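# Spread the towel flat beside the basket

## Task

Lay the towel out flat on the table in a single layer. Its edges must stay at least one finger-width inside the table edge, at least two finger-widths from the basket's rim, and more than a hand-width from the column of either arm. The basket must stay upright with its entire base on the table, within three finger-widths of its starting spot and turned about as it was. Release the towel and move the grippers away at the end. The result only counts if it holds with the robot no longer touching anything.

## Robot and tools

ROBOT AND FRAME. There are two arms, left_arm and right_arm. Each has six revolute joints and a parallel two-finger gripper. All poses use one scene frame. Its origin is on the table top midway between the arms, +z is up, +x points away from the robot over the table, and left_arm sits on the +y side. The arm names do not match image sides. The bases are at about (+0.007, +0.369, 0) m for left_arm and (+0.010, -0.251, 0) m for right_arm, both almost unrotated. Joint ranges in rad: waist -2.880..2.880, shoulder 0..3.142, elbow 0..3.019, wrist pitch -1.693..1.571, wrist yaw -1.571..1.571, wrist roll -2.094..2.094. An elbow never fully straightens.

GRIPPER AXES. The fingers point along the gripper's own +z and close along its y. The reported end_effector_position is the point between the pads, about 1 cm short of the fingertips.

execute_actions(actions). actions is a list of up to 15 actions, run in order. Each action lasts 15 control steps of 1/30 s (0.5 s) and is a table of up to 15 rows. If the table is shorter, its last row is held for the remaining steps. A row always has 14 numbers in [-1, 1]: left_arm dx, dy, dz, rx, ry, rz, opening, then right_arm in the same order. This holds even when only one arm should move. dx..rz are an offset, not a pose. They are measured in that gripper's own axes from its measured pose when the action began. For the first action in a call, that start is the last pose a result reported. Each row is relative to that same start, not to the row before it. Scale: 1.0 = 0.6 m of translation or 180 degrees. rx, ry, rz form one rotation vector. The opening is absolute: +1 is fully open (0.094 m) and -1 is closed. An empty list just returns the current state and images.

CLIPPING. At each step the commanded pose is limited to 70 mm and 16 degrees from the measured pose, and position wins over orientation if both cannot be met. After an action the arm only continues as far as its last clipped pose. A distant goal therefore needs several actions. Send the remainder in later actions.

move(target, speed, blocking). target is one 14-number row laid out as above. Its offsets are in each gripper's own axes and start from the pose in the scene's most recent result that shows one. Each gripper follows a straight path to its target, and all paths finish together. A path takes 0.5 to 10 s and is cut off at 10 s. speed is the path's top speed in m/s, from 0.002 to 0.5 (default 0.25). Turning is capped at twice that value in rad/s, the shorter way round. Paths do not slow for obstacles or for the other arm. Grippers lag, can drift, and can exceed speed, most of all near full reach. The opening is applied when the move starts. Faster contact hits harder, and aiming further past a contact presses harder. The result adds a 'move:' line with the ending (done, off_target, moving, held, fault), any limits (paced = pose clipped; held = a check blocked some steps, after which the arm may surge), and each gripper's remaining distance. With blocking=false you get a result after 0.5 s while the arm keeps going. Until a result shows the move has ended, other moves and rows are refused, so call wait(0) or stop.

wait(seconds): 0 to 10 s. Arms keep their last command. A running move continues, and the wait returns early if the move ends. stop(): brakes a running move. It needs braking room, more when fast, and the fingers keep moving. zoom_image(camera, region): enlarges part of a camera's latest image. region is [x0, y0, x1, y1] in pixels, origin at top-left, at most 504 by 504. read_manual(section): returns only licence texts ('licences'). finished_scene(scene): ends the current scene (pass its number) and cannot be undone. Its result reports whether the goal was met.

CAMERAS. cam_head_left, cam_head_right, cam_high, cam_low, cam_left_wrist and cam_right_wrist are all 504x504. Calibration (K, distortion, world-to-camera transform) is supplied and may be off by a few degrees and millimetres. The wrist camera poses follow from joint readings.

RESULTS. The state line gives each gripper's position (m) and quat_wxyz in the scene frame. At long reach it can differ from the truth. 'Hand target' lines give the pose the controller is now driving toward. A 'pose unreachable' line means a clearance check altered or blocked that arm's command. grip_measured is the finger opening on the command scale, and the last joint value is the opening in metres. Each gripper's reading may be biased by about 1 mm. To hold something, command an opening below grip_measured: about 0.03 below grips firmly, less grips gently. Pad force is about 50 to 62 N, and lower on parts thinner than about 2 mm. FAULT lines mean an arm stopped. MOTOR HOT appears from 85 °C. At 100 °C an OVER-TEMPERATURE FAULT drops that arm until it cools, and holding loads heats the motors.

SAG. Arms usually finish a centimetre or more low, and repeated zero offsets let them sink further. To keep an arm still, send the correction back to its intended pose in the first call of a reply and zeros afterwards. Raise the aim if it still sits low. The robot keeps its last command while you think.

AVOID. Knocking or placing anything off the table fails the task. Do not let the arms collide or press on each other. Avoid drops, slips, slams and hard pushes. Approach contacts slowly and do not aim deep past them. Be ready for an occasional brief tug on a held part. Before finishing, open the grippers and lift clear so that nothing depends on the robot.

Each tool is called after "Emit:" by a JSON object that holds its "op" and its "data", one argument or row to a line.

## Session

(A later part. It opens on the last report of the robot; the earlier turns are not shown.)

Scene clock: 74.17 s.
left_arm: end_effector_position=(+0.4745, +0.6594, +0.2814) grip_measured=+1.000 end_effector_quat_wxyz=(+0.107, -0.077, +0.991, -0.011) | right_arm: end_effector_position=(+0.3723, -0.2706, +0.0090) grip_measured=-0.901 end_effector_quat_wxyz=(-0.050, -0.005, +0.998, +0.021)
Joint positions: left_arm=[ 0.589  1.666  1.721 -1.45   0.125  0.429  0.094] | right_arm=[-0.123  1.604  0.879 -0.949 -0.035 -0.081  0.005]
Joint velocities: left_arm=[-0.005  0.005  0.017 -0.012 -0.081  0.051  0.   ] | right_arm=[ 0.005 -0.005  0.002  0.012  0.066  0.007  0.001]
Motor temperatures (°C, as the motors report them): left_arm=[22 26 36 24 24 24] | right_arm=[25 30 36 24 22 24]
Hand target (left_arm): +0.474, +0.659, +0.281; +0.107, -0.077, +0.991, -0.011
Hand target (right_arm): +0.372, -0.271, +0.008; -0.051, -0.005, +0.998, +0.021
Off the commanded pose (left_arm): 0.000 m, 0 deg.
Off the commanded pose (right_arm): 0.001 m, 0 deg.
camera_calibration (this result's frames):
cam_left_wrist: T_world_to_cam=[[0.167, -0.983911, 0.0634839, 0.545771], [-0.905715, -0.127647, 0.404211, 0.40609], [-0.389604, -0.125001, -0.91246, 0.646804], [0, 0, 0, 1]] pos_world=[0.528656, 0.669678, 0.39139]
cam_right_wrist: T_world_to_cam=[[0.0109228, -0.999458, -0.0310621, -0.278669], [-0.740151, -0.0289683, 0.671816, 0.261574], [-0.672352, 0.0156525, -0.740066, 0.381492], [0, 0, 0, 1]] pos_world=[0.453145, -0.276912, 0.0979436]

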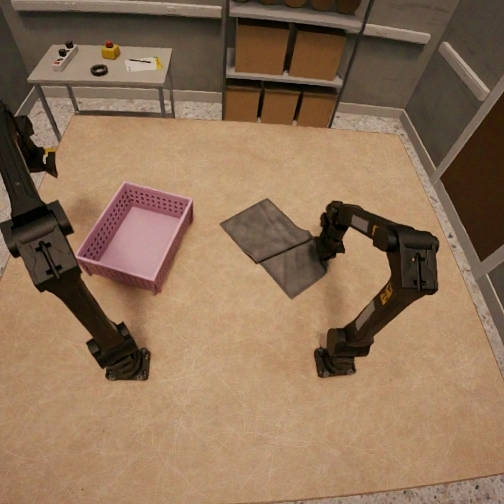

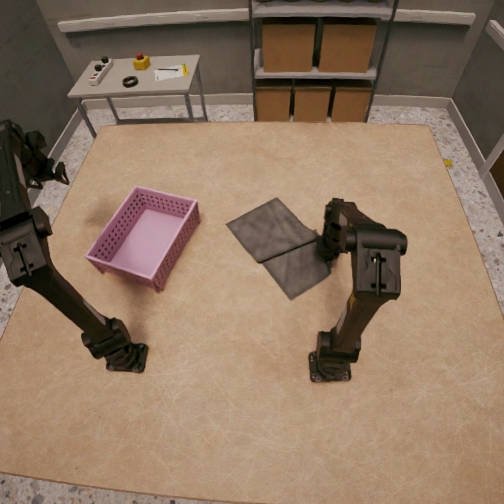

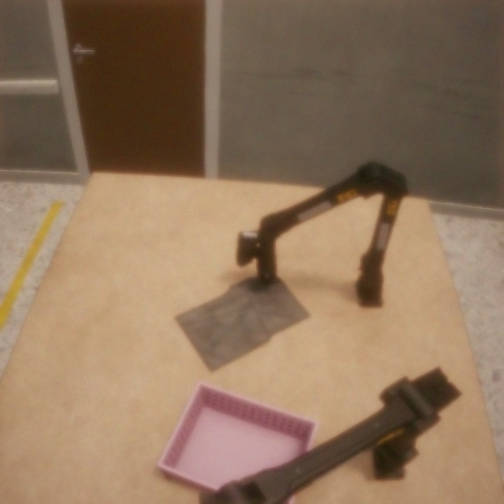

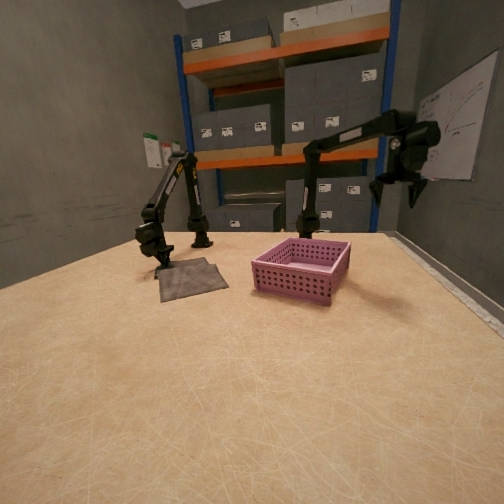

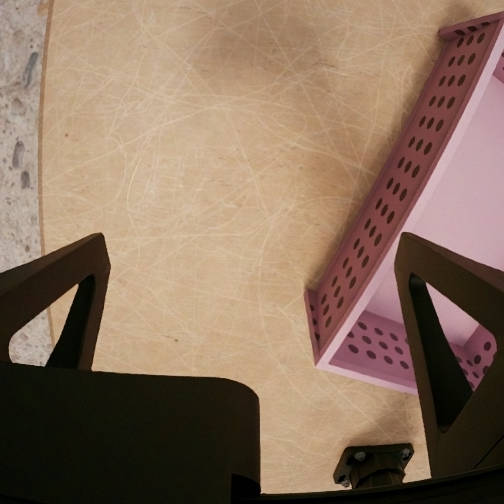

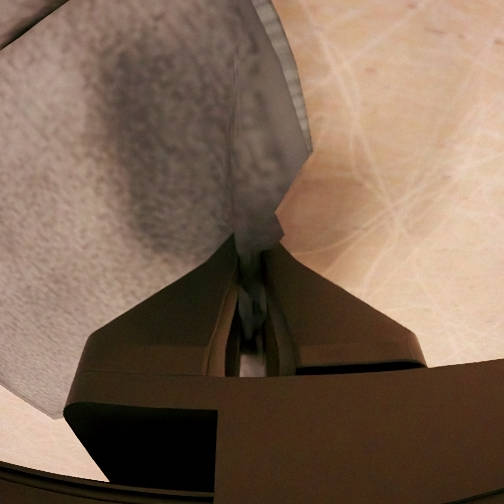

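Emit:
{"op": "move", "data": {
  "target": [0,0,0,0,0,0,1, 0.12,-0.22,-0.03,0,0,0,-1],
  "speed": 0.08
}}

Scene clock: 79.07 s.
left_arm: end_effector_position=(+0.4745, +0.6594, +0.2814) grip_measured=+1.000 end_effector_quat_wxyz=(+0.107, -0.077, +0.991, -0.011) | right_arm: end_effector_position=(+0.3050, -0.3996, +0.0191) grip_measured=-0.901 end_effector_quat_wxyz=(-0.052, -0.001, +0.998, +0.031)
Joint positions: left_arm=[ 0.589  1.666  1.721 -1.45   0.125  0.429  0.094] | right_arm=[-0.523  1.519  0.809 -0.982 -0.008 -0.472  0.005]
Joint velocities: left_arm=[-0.005 -0.005 -0.002 -0.012  0.022 -0.007  0.   ] | right_arm=[ 0.005 -0.005 -0.002 -0.002 -0.007 -0.007  0.   ]
Motor temperatures (°C, as the motors report them): left_arm=[22 26 36 24 24 24] | right_arm=[25 30 36 24 22 24]
Hand target (left_arm): +0.474, +0.659, +0.281; +0.107, -0.077, +0.991, -0.011
Hand target (right_arm): +0.303, -0.400, +0.026; -0.050, -0.006, +0.998, +0.028
Off the commanded pose (left_arm): 0.000 m, 0 deg.
Off the commanded pose (right_arm): 0.010 m, 1 deg.
move: done
camera_calibration (this result's frames):
cam_left_wrist: T_world_to_cam=[[0.167, -0.983911, 0.0634839, 0.545771], [-0.905715, -0.127647, 0.404211, 0.40609], [-0.389604, -0.125001, -0.91246, 0.646804], [0, 0, 0, 1]] pos_world=[0.528656, 0.669678, 0.39139]
cam_right_wrist: T_world_to_cam=[[0.00204183, -0.998731, -0.0503121, -0.403145], [-0.737839, -0.0354641, 0.674045, 0.197853], [-0.674974, 0.0357459, -0.736975, 0.354517], [0, 0, 0, 1]] pos_world=[0.386097, -0.408289, 0.107626]

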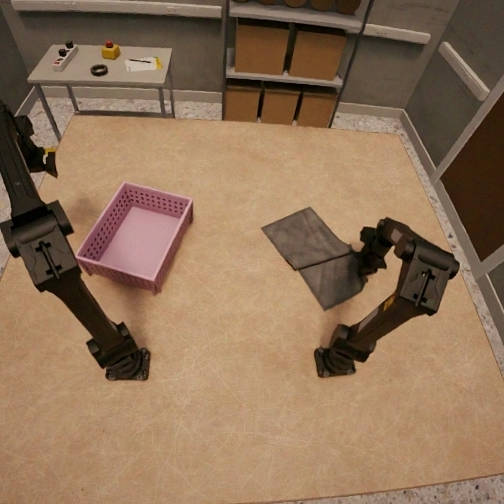

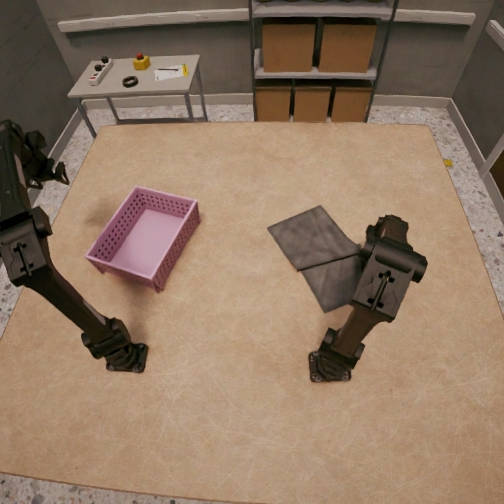

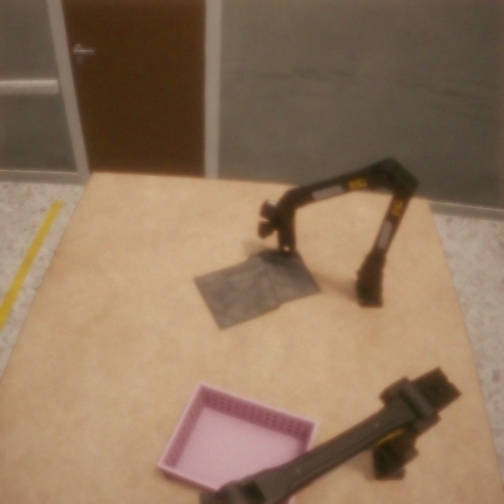

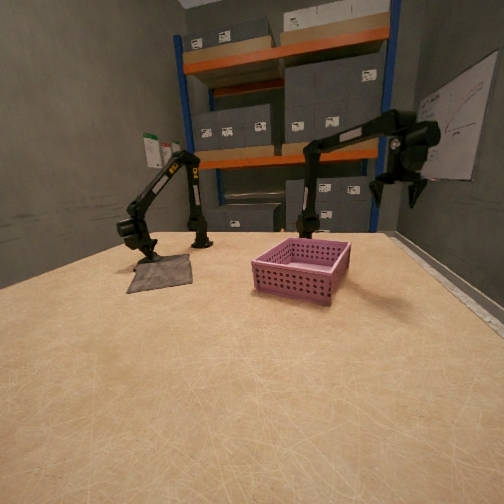

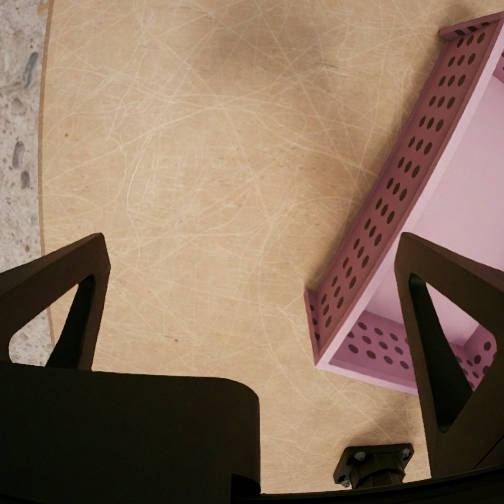

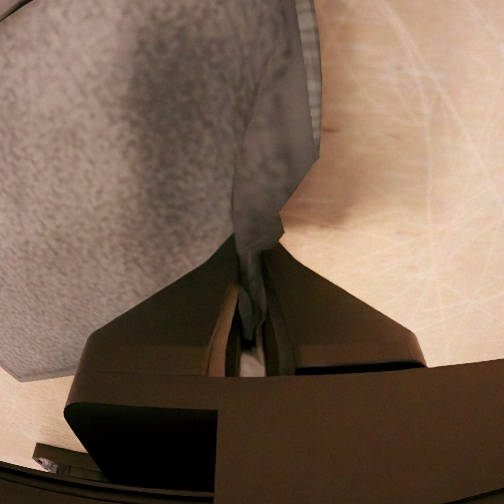

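Emit:
{"op": "move", "data": {
  "target": [0,0,0,0,0,0,1, -0.12,0.1,-0.4,0,0,0,-1],
  "speed": 0.1
}}

Scene clock: 85.73 s.
left_arm: end_effector_position=(+0.4745, +0.6594, +0.2814) grip_measured=+1.000 end_effector_quat_wxyz=(+0.107, -0.077, +0.991, -0.011) | right_arm: end_effector_position=(+0.3854, -0.3549, +0.2427) grip_measured=-0.902 end_effector_quat_wxyz=(-0.062, -0.003, +0.998, +0.029)
Joint positions: left_arm=[ 0.589  1.666  1.721 -1.45   0.125  0.429  0.094] | right_arm=[-0.331  1.445  1.371 -1.632 -0.021 -0.285  0.005]
Joint velocities: left_arm=[ 0.005 -0.015  0.007 -0.017 -0.007  0.051  0.   ] | right_arm=[-0.015  0.005 -0.007 -0.007 -0.066 -0.022 -0.   ]
Motor temperatures (°C, as the motors report them): left_arm=[22 26 36 24 24 24] | right_arm=[25 30 36 24 22 24]
Hand target (left_arm): +0.474, +0.659, +0.281; +0.107, -0.077, +0.991, -0.011
Hand target (right_arm): +0.397, -0.355, +0.255; -0.052, -0.001, +0.998, +0.028
Off the commanded pose (left_arm): 0.000 m, 0 deg.
Off the commanded pose (right_arm): 0.019 m, 1 deg.
move: off_target (right_arm)
camera_calibration (this result's frames):
cam_left_wrist: T_world_to_cam=[[0.167, -0.983911, 0.0634839, 0.545771], [-0.905715, -0.127647, 0.404211, 0.40609], [-0.389604, -0.125001, -0.91246, 0.646804], [0, 0, 0, 1]] pos_world=[0.528656, 0.669678, 0.39139]
cam_right_wrist: T_world_to_cam=[[0.00556858, -0.998923, -0.0460637, -0.349867], [-0.723695, -0.0358152, 0.68919, 0.0988579], [-0.690098, 0.0294983, -0.723115, 0.572263], [0, 0, 0, 1]] pos_world=[0.468408, -0.362831, 0.329563]

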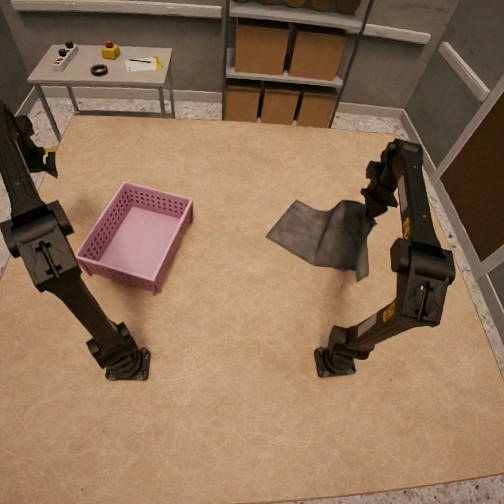

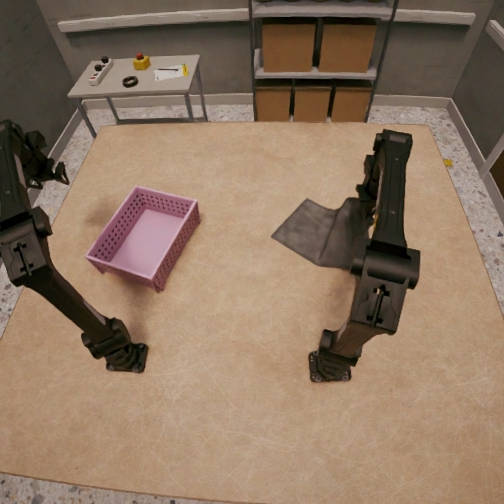

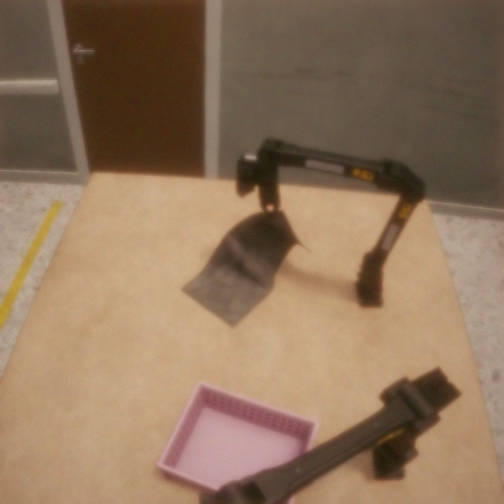

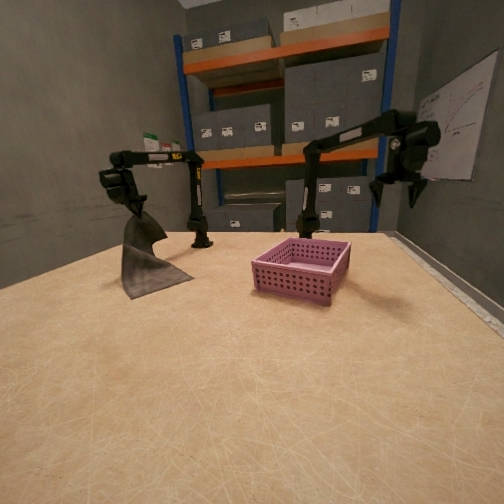

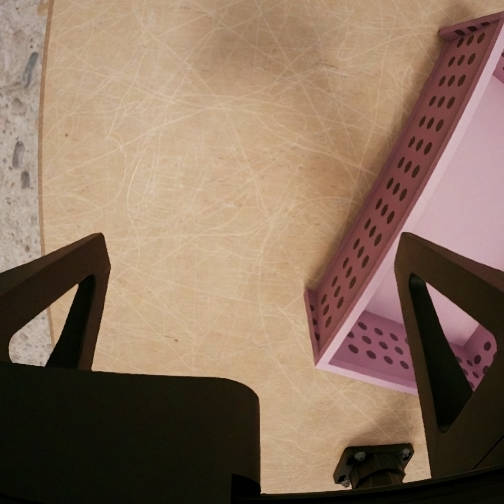

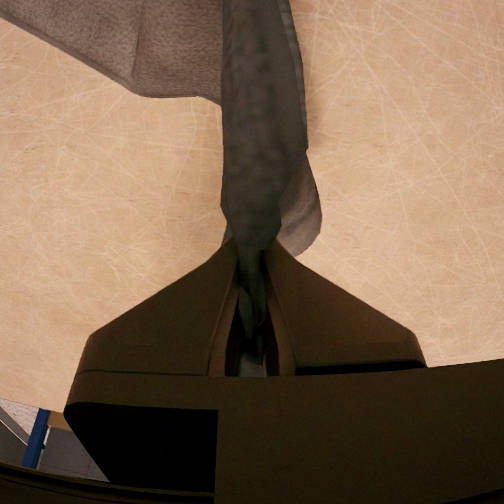

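Emit:
{"op": "move", "data": {
  "target": [0,0,0,0,0,0,1, 0.1,-0.25,0.37,0,0,0,-1],
  "speed": 0.08
}}

Scene clock: 92.00 s.
left_arm: end_effector_position=(+0.4745, +0.6594, +0.2814) grip_measured=+1.000 end_effector_quat_wxyz=(+0.107, -0.077, +0.991, -0.011) | right_arm: end_effector_position=(+0.3050, -0.4874, +0.0289) grip_measured=-0.902 end_effector_quat_wxyz=(-0.055, +0.000, +0.998, +0.033)
Joint positions: left_arm=[ 0.589  1.666  1.721 -1.45   0.125  0.429  0.094] | right_arm=[-0.721  1.615  0.959 -1.042  0.017 -0.665  0.005]
Joint velocities: left_arm=[-0.005 -0.015  0.017  0.007 -0.022 -0.022  0.   ] | right_arm=[ 0.005  0.005 -0.017 -0.007 -0.095  0.007 -0.001]
Motor temperatures (°C, as the motors report them): left_arm=[22 26 36 24 24 24] | right_arm=[25 30 36 24 22 24]
Hand target (left_arm): +0.474, +0.659, +0.281; +0.107, -0.077, +0.991, -0.011
Hand target (right_arm): +0.303, -0.488, +0.020; -0.061, -0.004, +0.998, +0.035
Off the commanded pose (left_arm): 0.000 m, 0 deg.
Off the commanded pose (right_arm): 0.011 m, 1 deg.
move: off_target (right_arm)
camera_calibration (this result's frames):
cam_left_wrist: T_world_to_cam=[[0.167, -0.983911, 0.0634839, 0.545771], [-0.905715, -0.127647, 0.404211, 0.40609], [-0.389604, -0.125001, -0.91246, 0.646804], [0, 0, 0, 1]] pos_world=[0.528656, 0.669678, 0.39139]
cam_right_wrist: T_world_to_cam=[[-0.00128613, -0.998555, -0.0537198, -0.489165], [-0.733598, -0.0355649, 0.678652, 0.186694], [-0.679582, 0.0402816, -0.732493, 0.368349], [0, 0, 0, 1]] pos_world=[0.386653, -0.496656, 0.116835]

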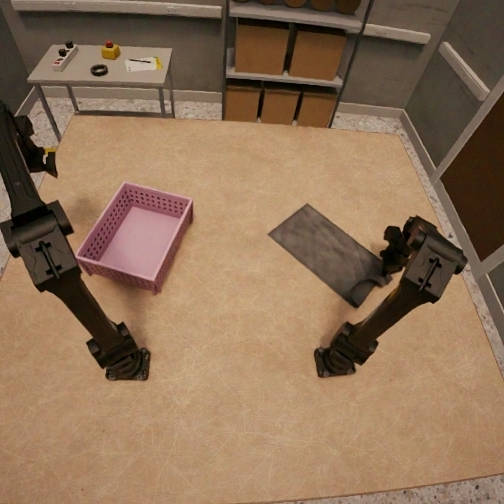

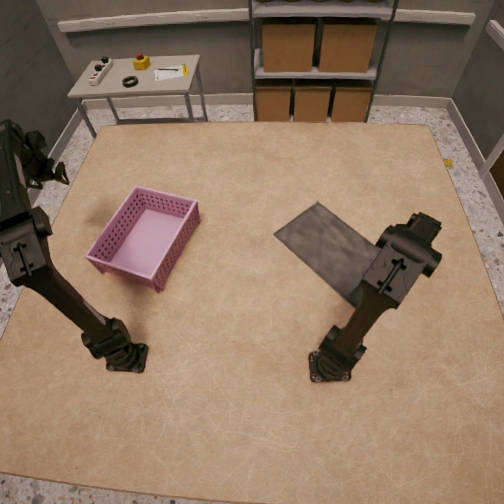

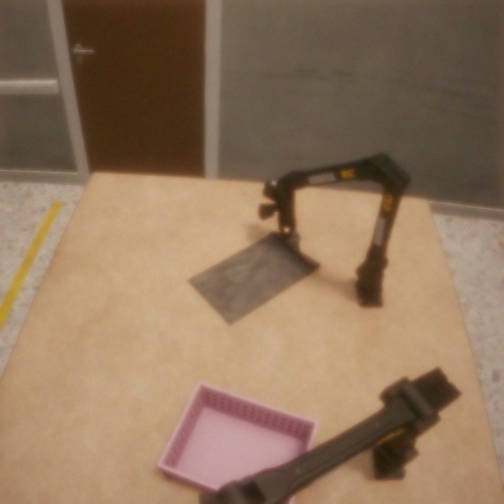

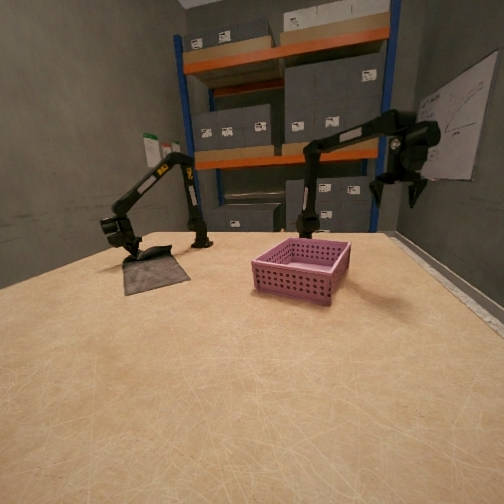

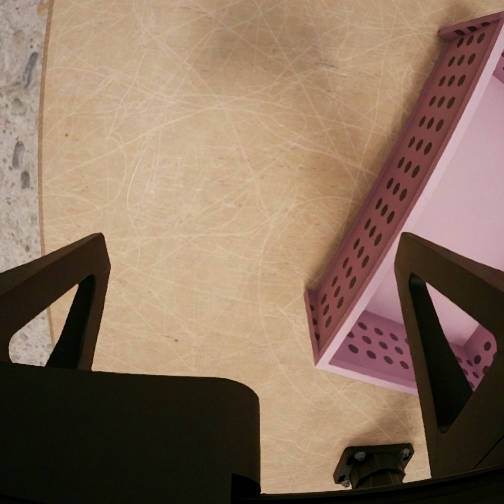

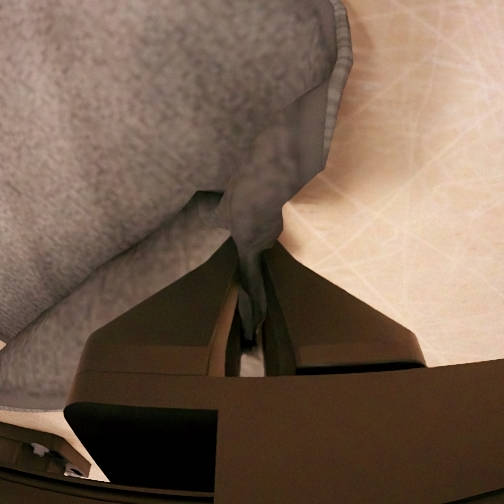

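Emit:
{"op": "move", "data": {
  "target": [0,0,0,0,0,0,1, 0.07,-0.05,0.035,0,0,0,-1],
  "speed": 0.05
}}

Emit:
{"op": "execute_actions", "data": {
  "actions": [
    [[0,0,0,0,0,0,1, 0,0,0,0,0,0,-0.5]],
    [[0,0,0,0,0,0,1, 0,0,0,0,0,0,0.4]],
    [[0,0,0,0,0,0,1, 0,0,-0.1,0,0,0,0.4]],
    [[0,0,0,0,0,0,1, 0,0,-0.2,0,0,0,1]]
  ]
}}

Emit:
{"op": "move", "data": {
  "target": [0,0,0,0,0,0,1, 0.05,-0.15,-0.2,0,0,0,1]
}}

Emit:
{"op": "zoom_image", "data": {
  "camera": "cam_head_left",
  "region": [230,170,480,400]
}}

Emit:
{"op": "zoom_image", "data": {
  "camera": "cam_high",
  "region": [150,180,400,350]
}}

Scene clock: 99.23 s.
left_arm: end_effector_position=(+0.4745, +0.6594, +0.2814) grip_measured=+1.000 end_effector_quat_wxyz=(+0.107, -0.077, +0.991, -0.011) | right_arm: end_effector_position=(+0.2656, -0.5132, +0.0144) grip_measured=-0.902 end_effector_quat_wxyz=(-0.052, +0.003, +0.998, +0.038)
Joint positions: left_arm=[ 0.589  1.666  1.721 -1.45   0.125  0.429  0.094] | right_arm=[-0.842  1.615  0.91  -0.994  0.019 -0.78   0.005]
Joint velocities: left_arm=[-0.005 -0.015 -0.012 -0.017 -0.066  0.022  0.   ] | right_arm=[-0.005 -0.015  0.012 -0.002  0.022 -0.007 -0.001]
Motor temperatures (°C, as the motors report them): left_arm=[22 26 36 24 24 24] | right_arm=[25 30 35 24 22 24]
Hand target (left_arm): +0.474, +0.659, +0.281; +0.107, -0.077, +0.991, -0.011
Hand target (right_arm): +0.262, -0.515, +0.010; -0.054, +0.000, +0.998, +0.035
Off the commanded pose (left_arm): 0.000 m, 0 deg.
Off the commanded pose (right_arm): 0.007 m, 1 deg.
move: done
camera_calibration (this result's frames):
cam_left_wrist: T_world_to_cam=[[0.167, -0.983911, 0.0634839, 0.545771], [-0.905715, -0.127647, 0.404211, 0.40609], [-0.389604, -0.125001, -0.91246, 0.646804], [0, 0, 0, 1]] pos_world=[0.528656, 0.669678, 0.39139]
cam_right_wrist: T_world_to_cam=[[-0.00688756, -0.997884, -0.0646489, -0.513703], [-0.737827, -0.0385658, 0.673887, 0.166363], [-0.674955, 0.0523411, -0.736, 0.337053], [0, 0, 0, 1]] pos_world=[0.346705, -0.523842, 0.102751]

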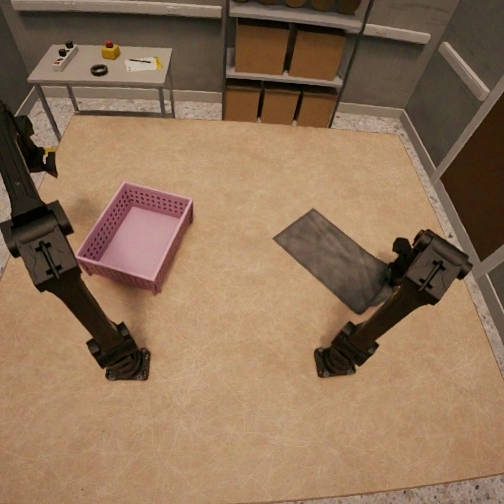

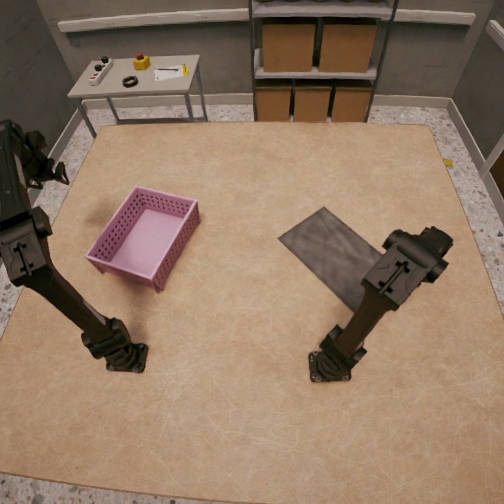

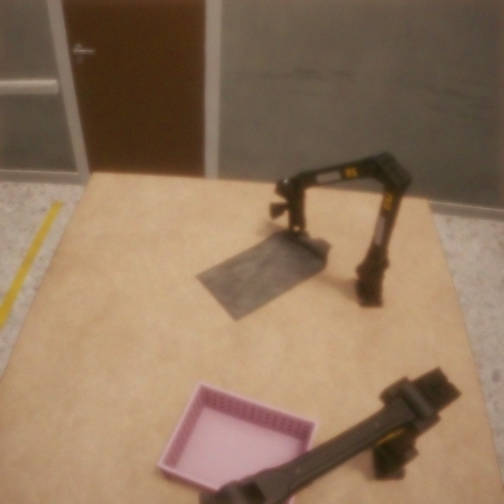

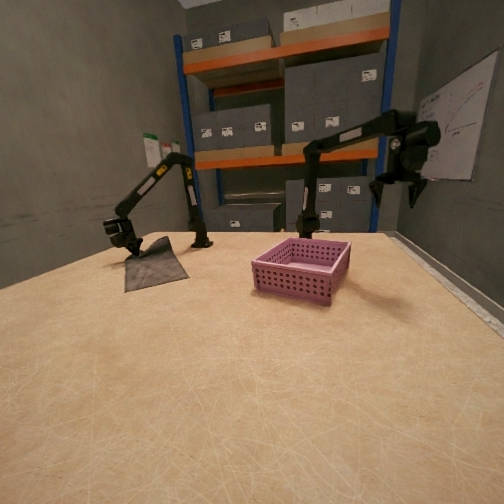

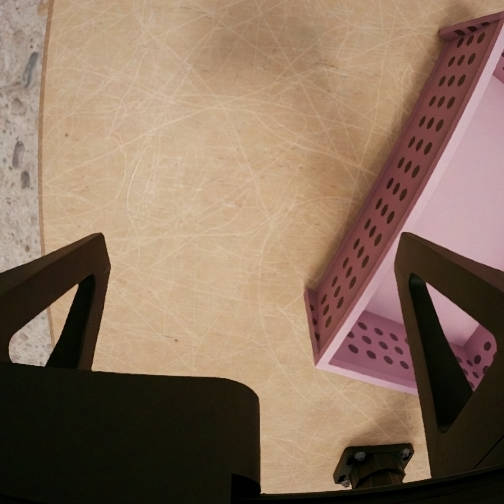

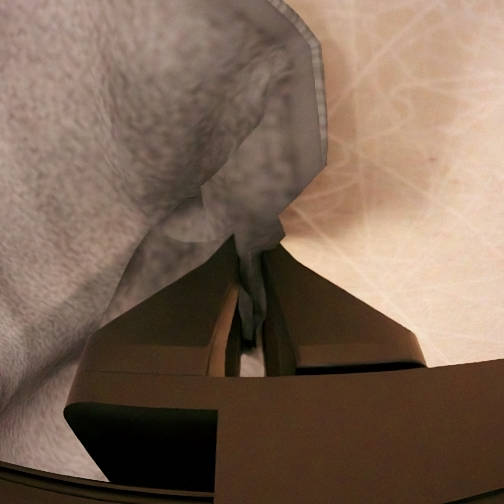

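Scene clock: 101.23 s.
left_arm: end_effector_position=(+0.4745, +0.6594, +0.2814) grip_measured=+1.000 end_effector_quat_wxyz=(+0.107, -0.077, +0.991, -0.011) | right_arm: end_effector_position=(+0.2693, -0.5168, +0.1777) grip_measured=+1.000 end_effector_quat_wxyz=(-0.057, +0.003, +0.997, +0.043)
Joint positions: left_arm=[ 0.589  1.666  1.721 -1.45   0.125  0.429  0.094] | right_arm=[-0.842  1.429  1.181 -1.465  0.019 -0.78   0.094]
Joint velocities: left_arm=[-0.005  0.005 -0.007  0.017 -0.066 -0.037  0.   ] | right_arm=[ 0.005  0.024 -0.007 -0.076 -0.095 -0.007  0.   ]
Motor temperatures (°C, as the motors report them): left_arm=[22 26 36 24 24 24] | right_arm=[25 30 35 24 22 24]
Hand target (left_arm): +0.474, +0.659, +0.281; +0.107, -0.077, +0.991, -0.011
Hand target (right_arm): +0.274, -0.519, +0.182; -0.059, +0.003, +0.997, +0.045
Off the commanded pose (left_arm): 0.000 m, 0 deg.
Off the commanded pose (right_arm): 0.009 m, 0 deg.
camera_calibration (this result's frames):
cam_left_wrist: T_world_to_cam=[[0.167, -0.983911, 0.0634839, 0.545771], [-0.905715, -0.127647, 0.404211, 0.40609], [-0.389604, -0.125001, -0.91246, 0.646804], [0, 0, 0, 1]] pos_world=[0.528656, 0.669678, 0.39139]
cam_right_wrist: T_world_to_cam=[[-0.00758113, -0.997189, -0.0745483, -0.504474], [-0.731077, -0.0453366, 0.680787, 0.0523468], [-0.682253, 0.0596617, -0.728678, 0.464327], [0, 0, 0, 1]] pos_world=[0.351234, -0.528385, 0.265101]

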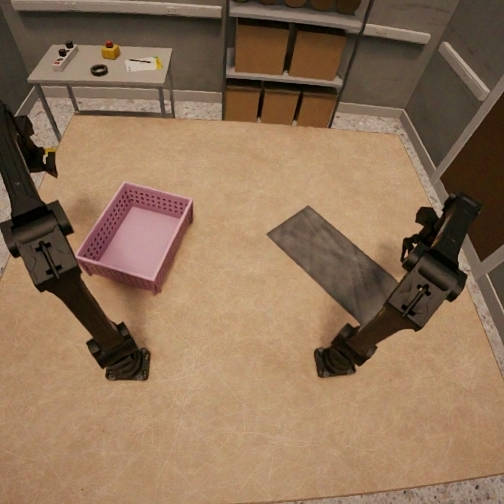

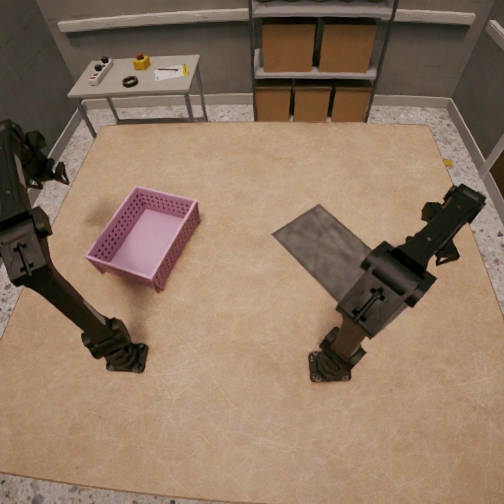

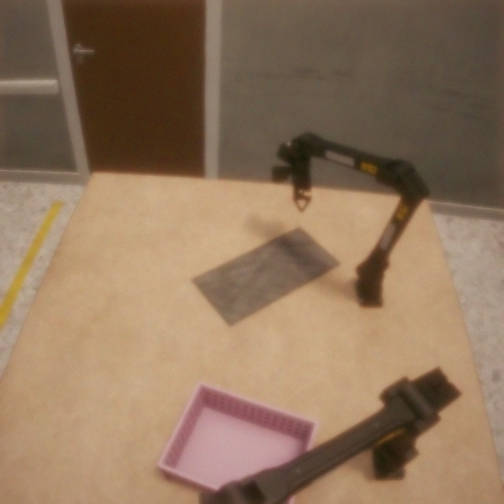

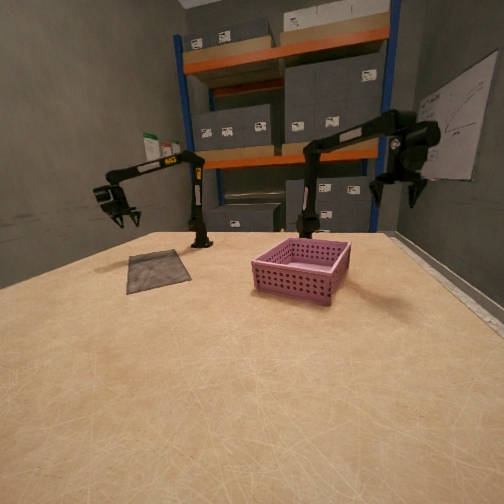

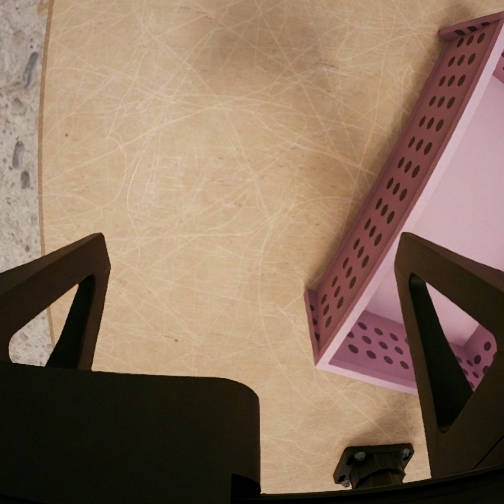

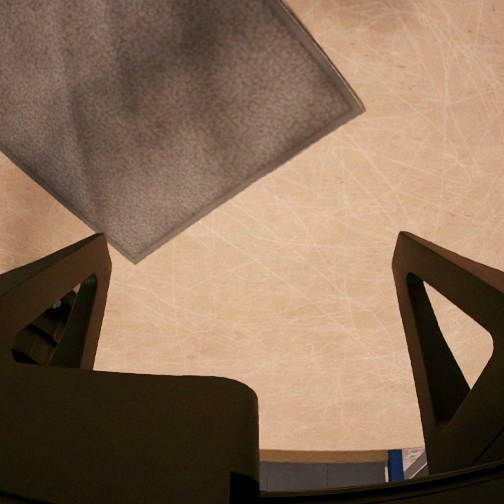

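Scene clock: 102.33 s.
left_arm: end_effector_position=(+0.4745, +0.6594, +0.2814) grip_measured=+1.000 end_effector_quat_wxyz=(+0.107, -0.077, +0.991, -0.011) | right_arm: end_effector_position=(+0.2449, -0.6075, +0.2816) grip_measured=+1.000 end_effector_quat_wxyz=(-0.040, +0.008, +0.999, +0.026)
Joint positions: left_arm=[ 0.589  1.666  1.721 -1.45   0.125  0.429  0.094] | right_arm=[-1.027  1.51   1.545 -1.695  0.035 -0.954  0.094]
Joint velocities: left_arm=[-0.015 -0.015  0.017 -0.012 -0.051  0.007  0.   ] | right_arm=[-0.015 -0.005  0.012 -0.007 -0.022 -0.022  0.   ]
Motor temperatures (°C, as the motors report them): left_arm=[22 26 36 24 24 24] | right_arm=[25 30 36 24 22 24]
Hand target (left_arm): +0.474, +0.659, +0.281; +0.107, -0.077, +0.991, -0.011
Hand target (right_arm): +0.250, -0.615, +0.292; -0.037, +0.002, +0.999, +0.019
Off the commanded pose (left_arm): 0.000 m, 0 deg.
Off the commanded pose (right_arm): 0.016 m, 3 deg.
joint sent to its limit (right arm) — the command would take joint 4 (wrist pitch) past its lower limit, so that joint was sent only as far as its limit.
move: off_target (right_arm)
camera_calibration (this result's frames):
cam_left_wrist: T_world_to_cam=[[0.167, -0.983911, 0.0634839, 0.545771], [-0.905715, -0.127647, 0.404211, 0.40609], [-0.389604, -0.125001, -0.91246, 0.646804], [0, 0, 0, 1]] pos_world=[0.528656, 0.669678, 0.39139]
cam_right_wrist: T_world_to_cam=[[-0.0163551, -0.999077, -0.0397283, -0.596083], [-0.754515, -0.0137397, 0.656139, -0.00845478], [-0.656079, 0.0407068, -0.753594, 0.5179], [0, 0, 0, 1]] pos_world=[0.323655, -0.616731, 0.372152]

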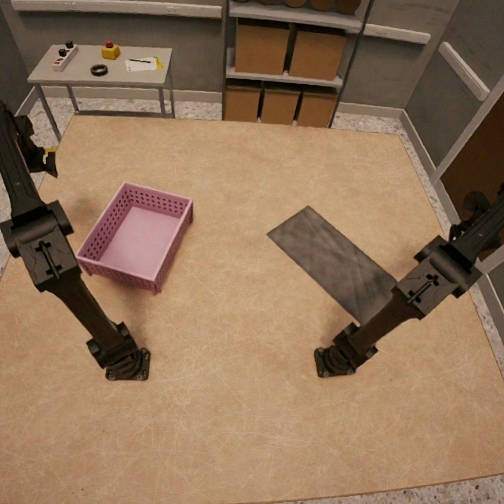

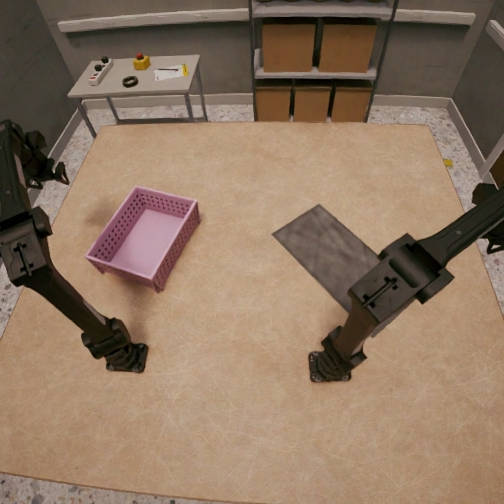

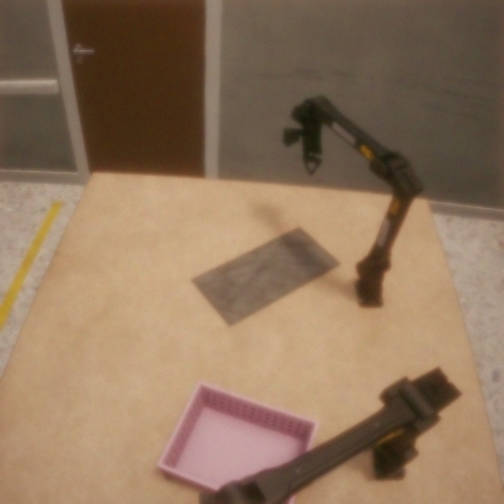

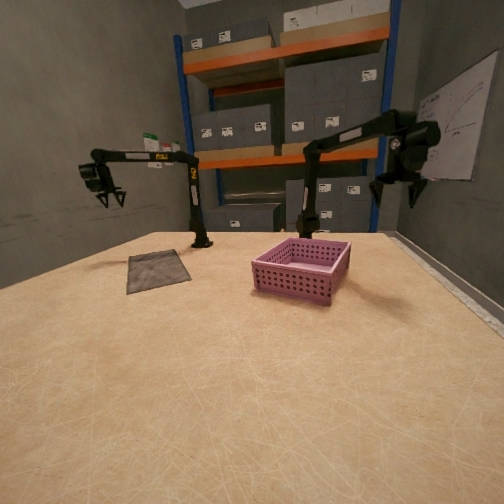

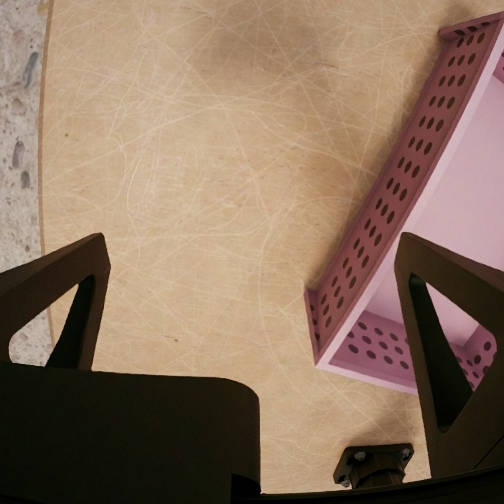

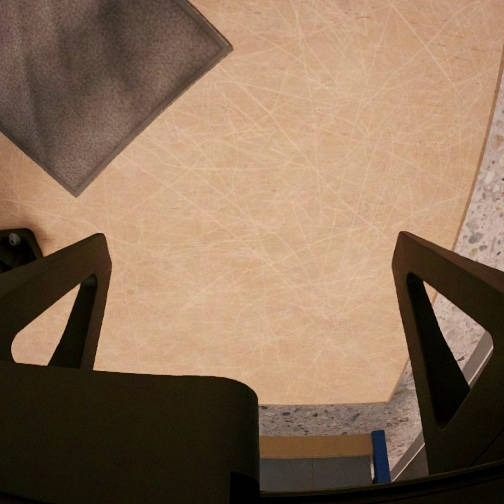

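Region (230, 170, 480, 400) of cam_head_left's 504x504 image, scaled by 2.016, with more detail than that image has; it fills the top 464 rows of this view, and the rest is white.

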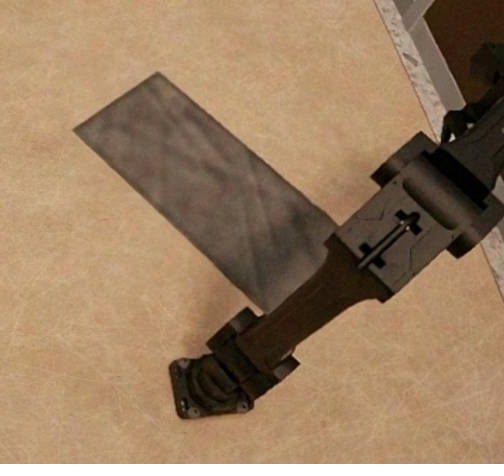

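Region (150, 180, 400, 350) of cam_high's 504x504 image, scaled by 2.016, with more detail than that image has; it fills the top 343 rows of this view, and the rest is white.

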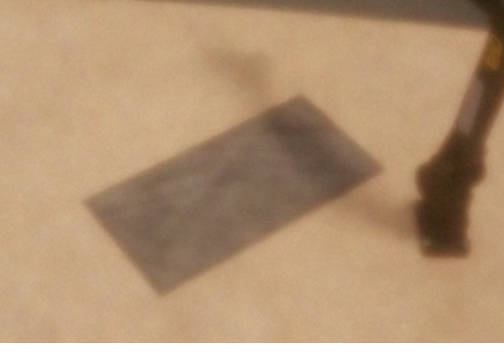

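Emit:
{"op": "move", "data": {
  "target": [0,0,0,0,0,0,1, -0.55,0.42,0.3,0,0,0,0.6]
}}

Scene clock: 121.63 s.
left_arm: end_effector_position=(+0.4745, +0.6594, +0.2814) grip_measured=+1.000 end_effector_quat_wxyz=(+0.107, -0.077, +0.991, -0.011) | right_arm: end_effector_position=(+0.5460, -0.3529, +0.0767) grip_measured=+0.602 end_effector_quat_wxyz=(-0.070, +0.001, +0.997, +0.018)
Joint positions: left_arm=[ 0.589  1.666  1.721 -1.45   0.125  0.429  0.094] | right_arm=[-0.244  1.949  1.58  -1.347 -0.009 -0.188  0.075]
Joint velocities: left_arm=[ 0.005 -0.005  0.002 -0.007 -0.066 -0.081  0.   ] | right_arm=[-0.015 -0.015 -0.007 -0.002  0.095 -0.037 -0.001]
Motor temperatures (°C, as the motors report them): left_arm=[22 26 36 24 24 24] | right_arm=[25 30 38 24 22 24]
Hand target (left_arm): +0.474, +0.659, +0.281; +0.107, -0.077, +0.991, -0.011
Hand target (right_arm): +0.565, -0.360, +0.091; -0.044, +0.009, +0.999, +0.014
Off the commanded pose (left_arm): 0.000 m, 0 deg.
Off the commanded pose (right_arm): 0.022 m, 4 deg.
move: off_target (right_arm)
camera_calibration (this result's frames):
cam_left_wrist: T_world_to_cam=[[0.167, -0.983911, 0.0634839, 0.545771], [-0.905715, -0.127647, 0.404211, 0.40609], [-0.389604, -0.125001, -0.91246, 0.646804], [0, 0, 0, 1]] pos_world=[0.528656, 0.669678, 0.39139]
cam_right_wrist: T_world_to_cam=[[-0.00157592, -0.999704, -0.02427, -0.354449], [-0.712954, -0.0158952, 0.701031, 0.329789], [-0.701209, 0.0184082, -0.712718, 0.564355], [0, 0, 0, 1]] pos_world=[0.630297, -0.35949, 0.162432]

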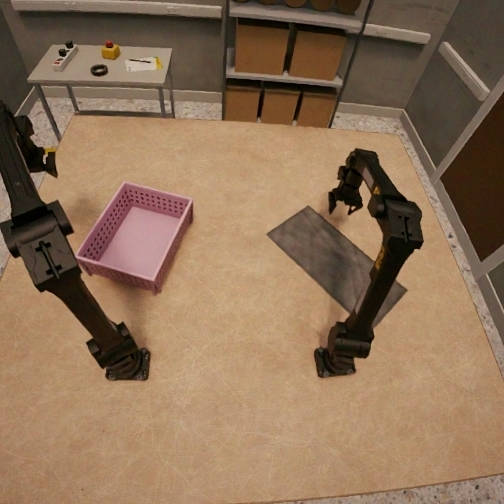

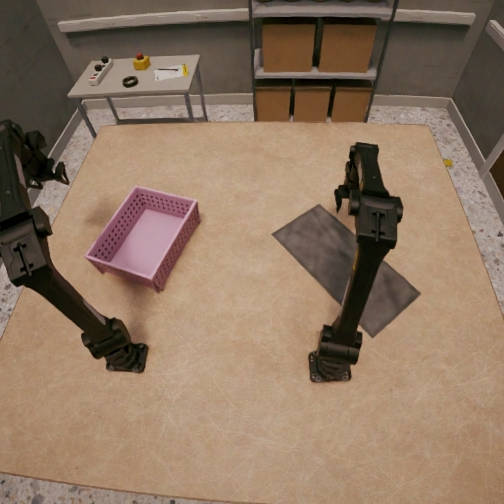

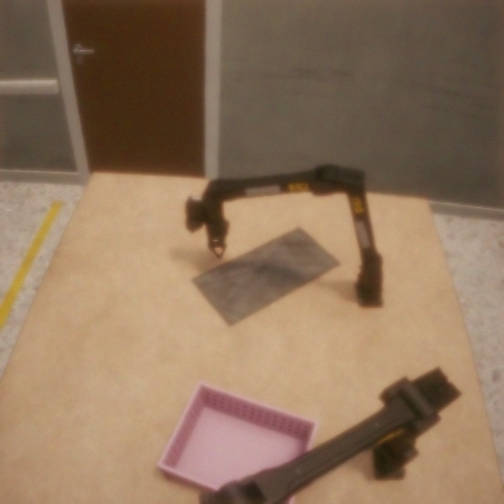

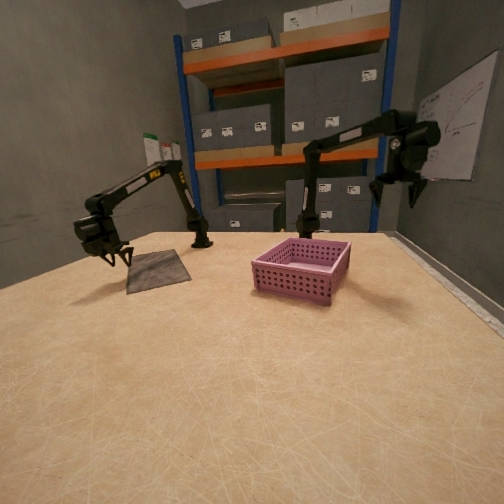

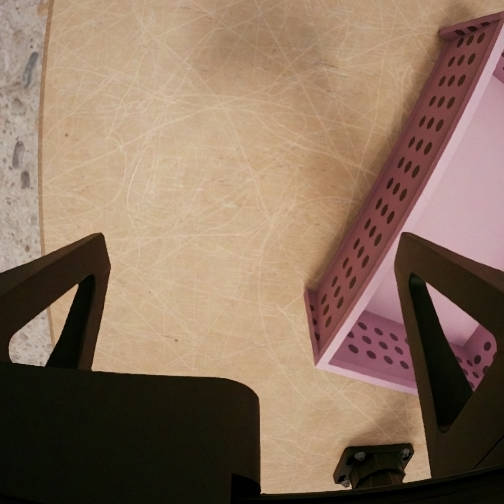

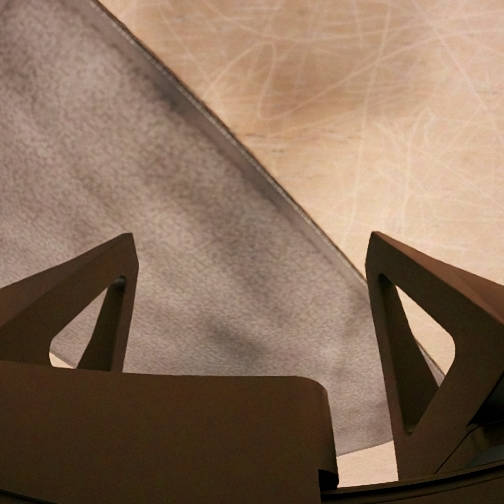

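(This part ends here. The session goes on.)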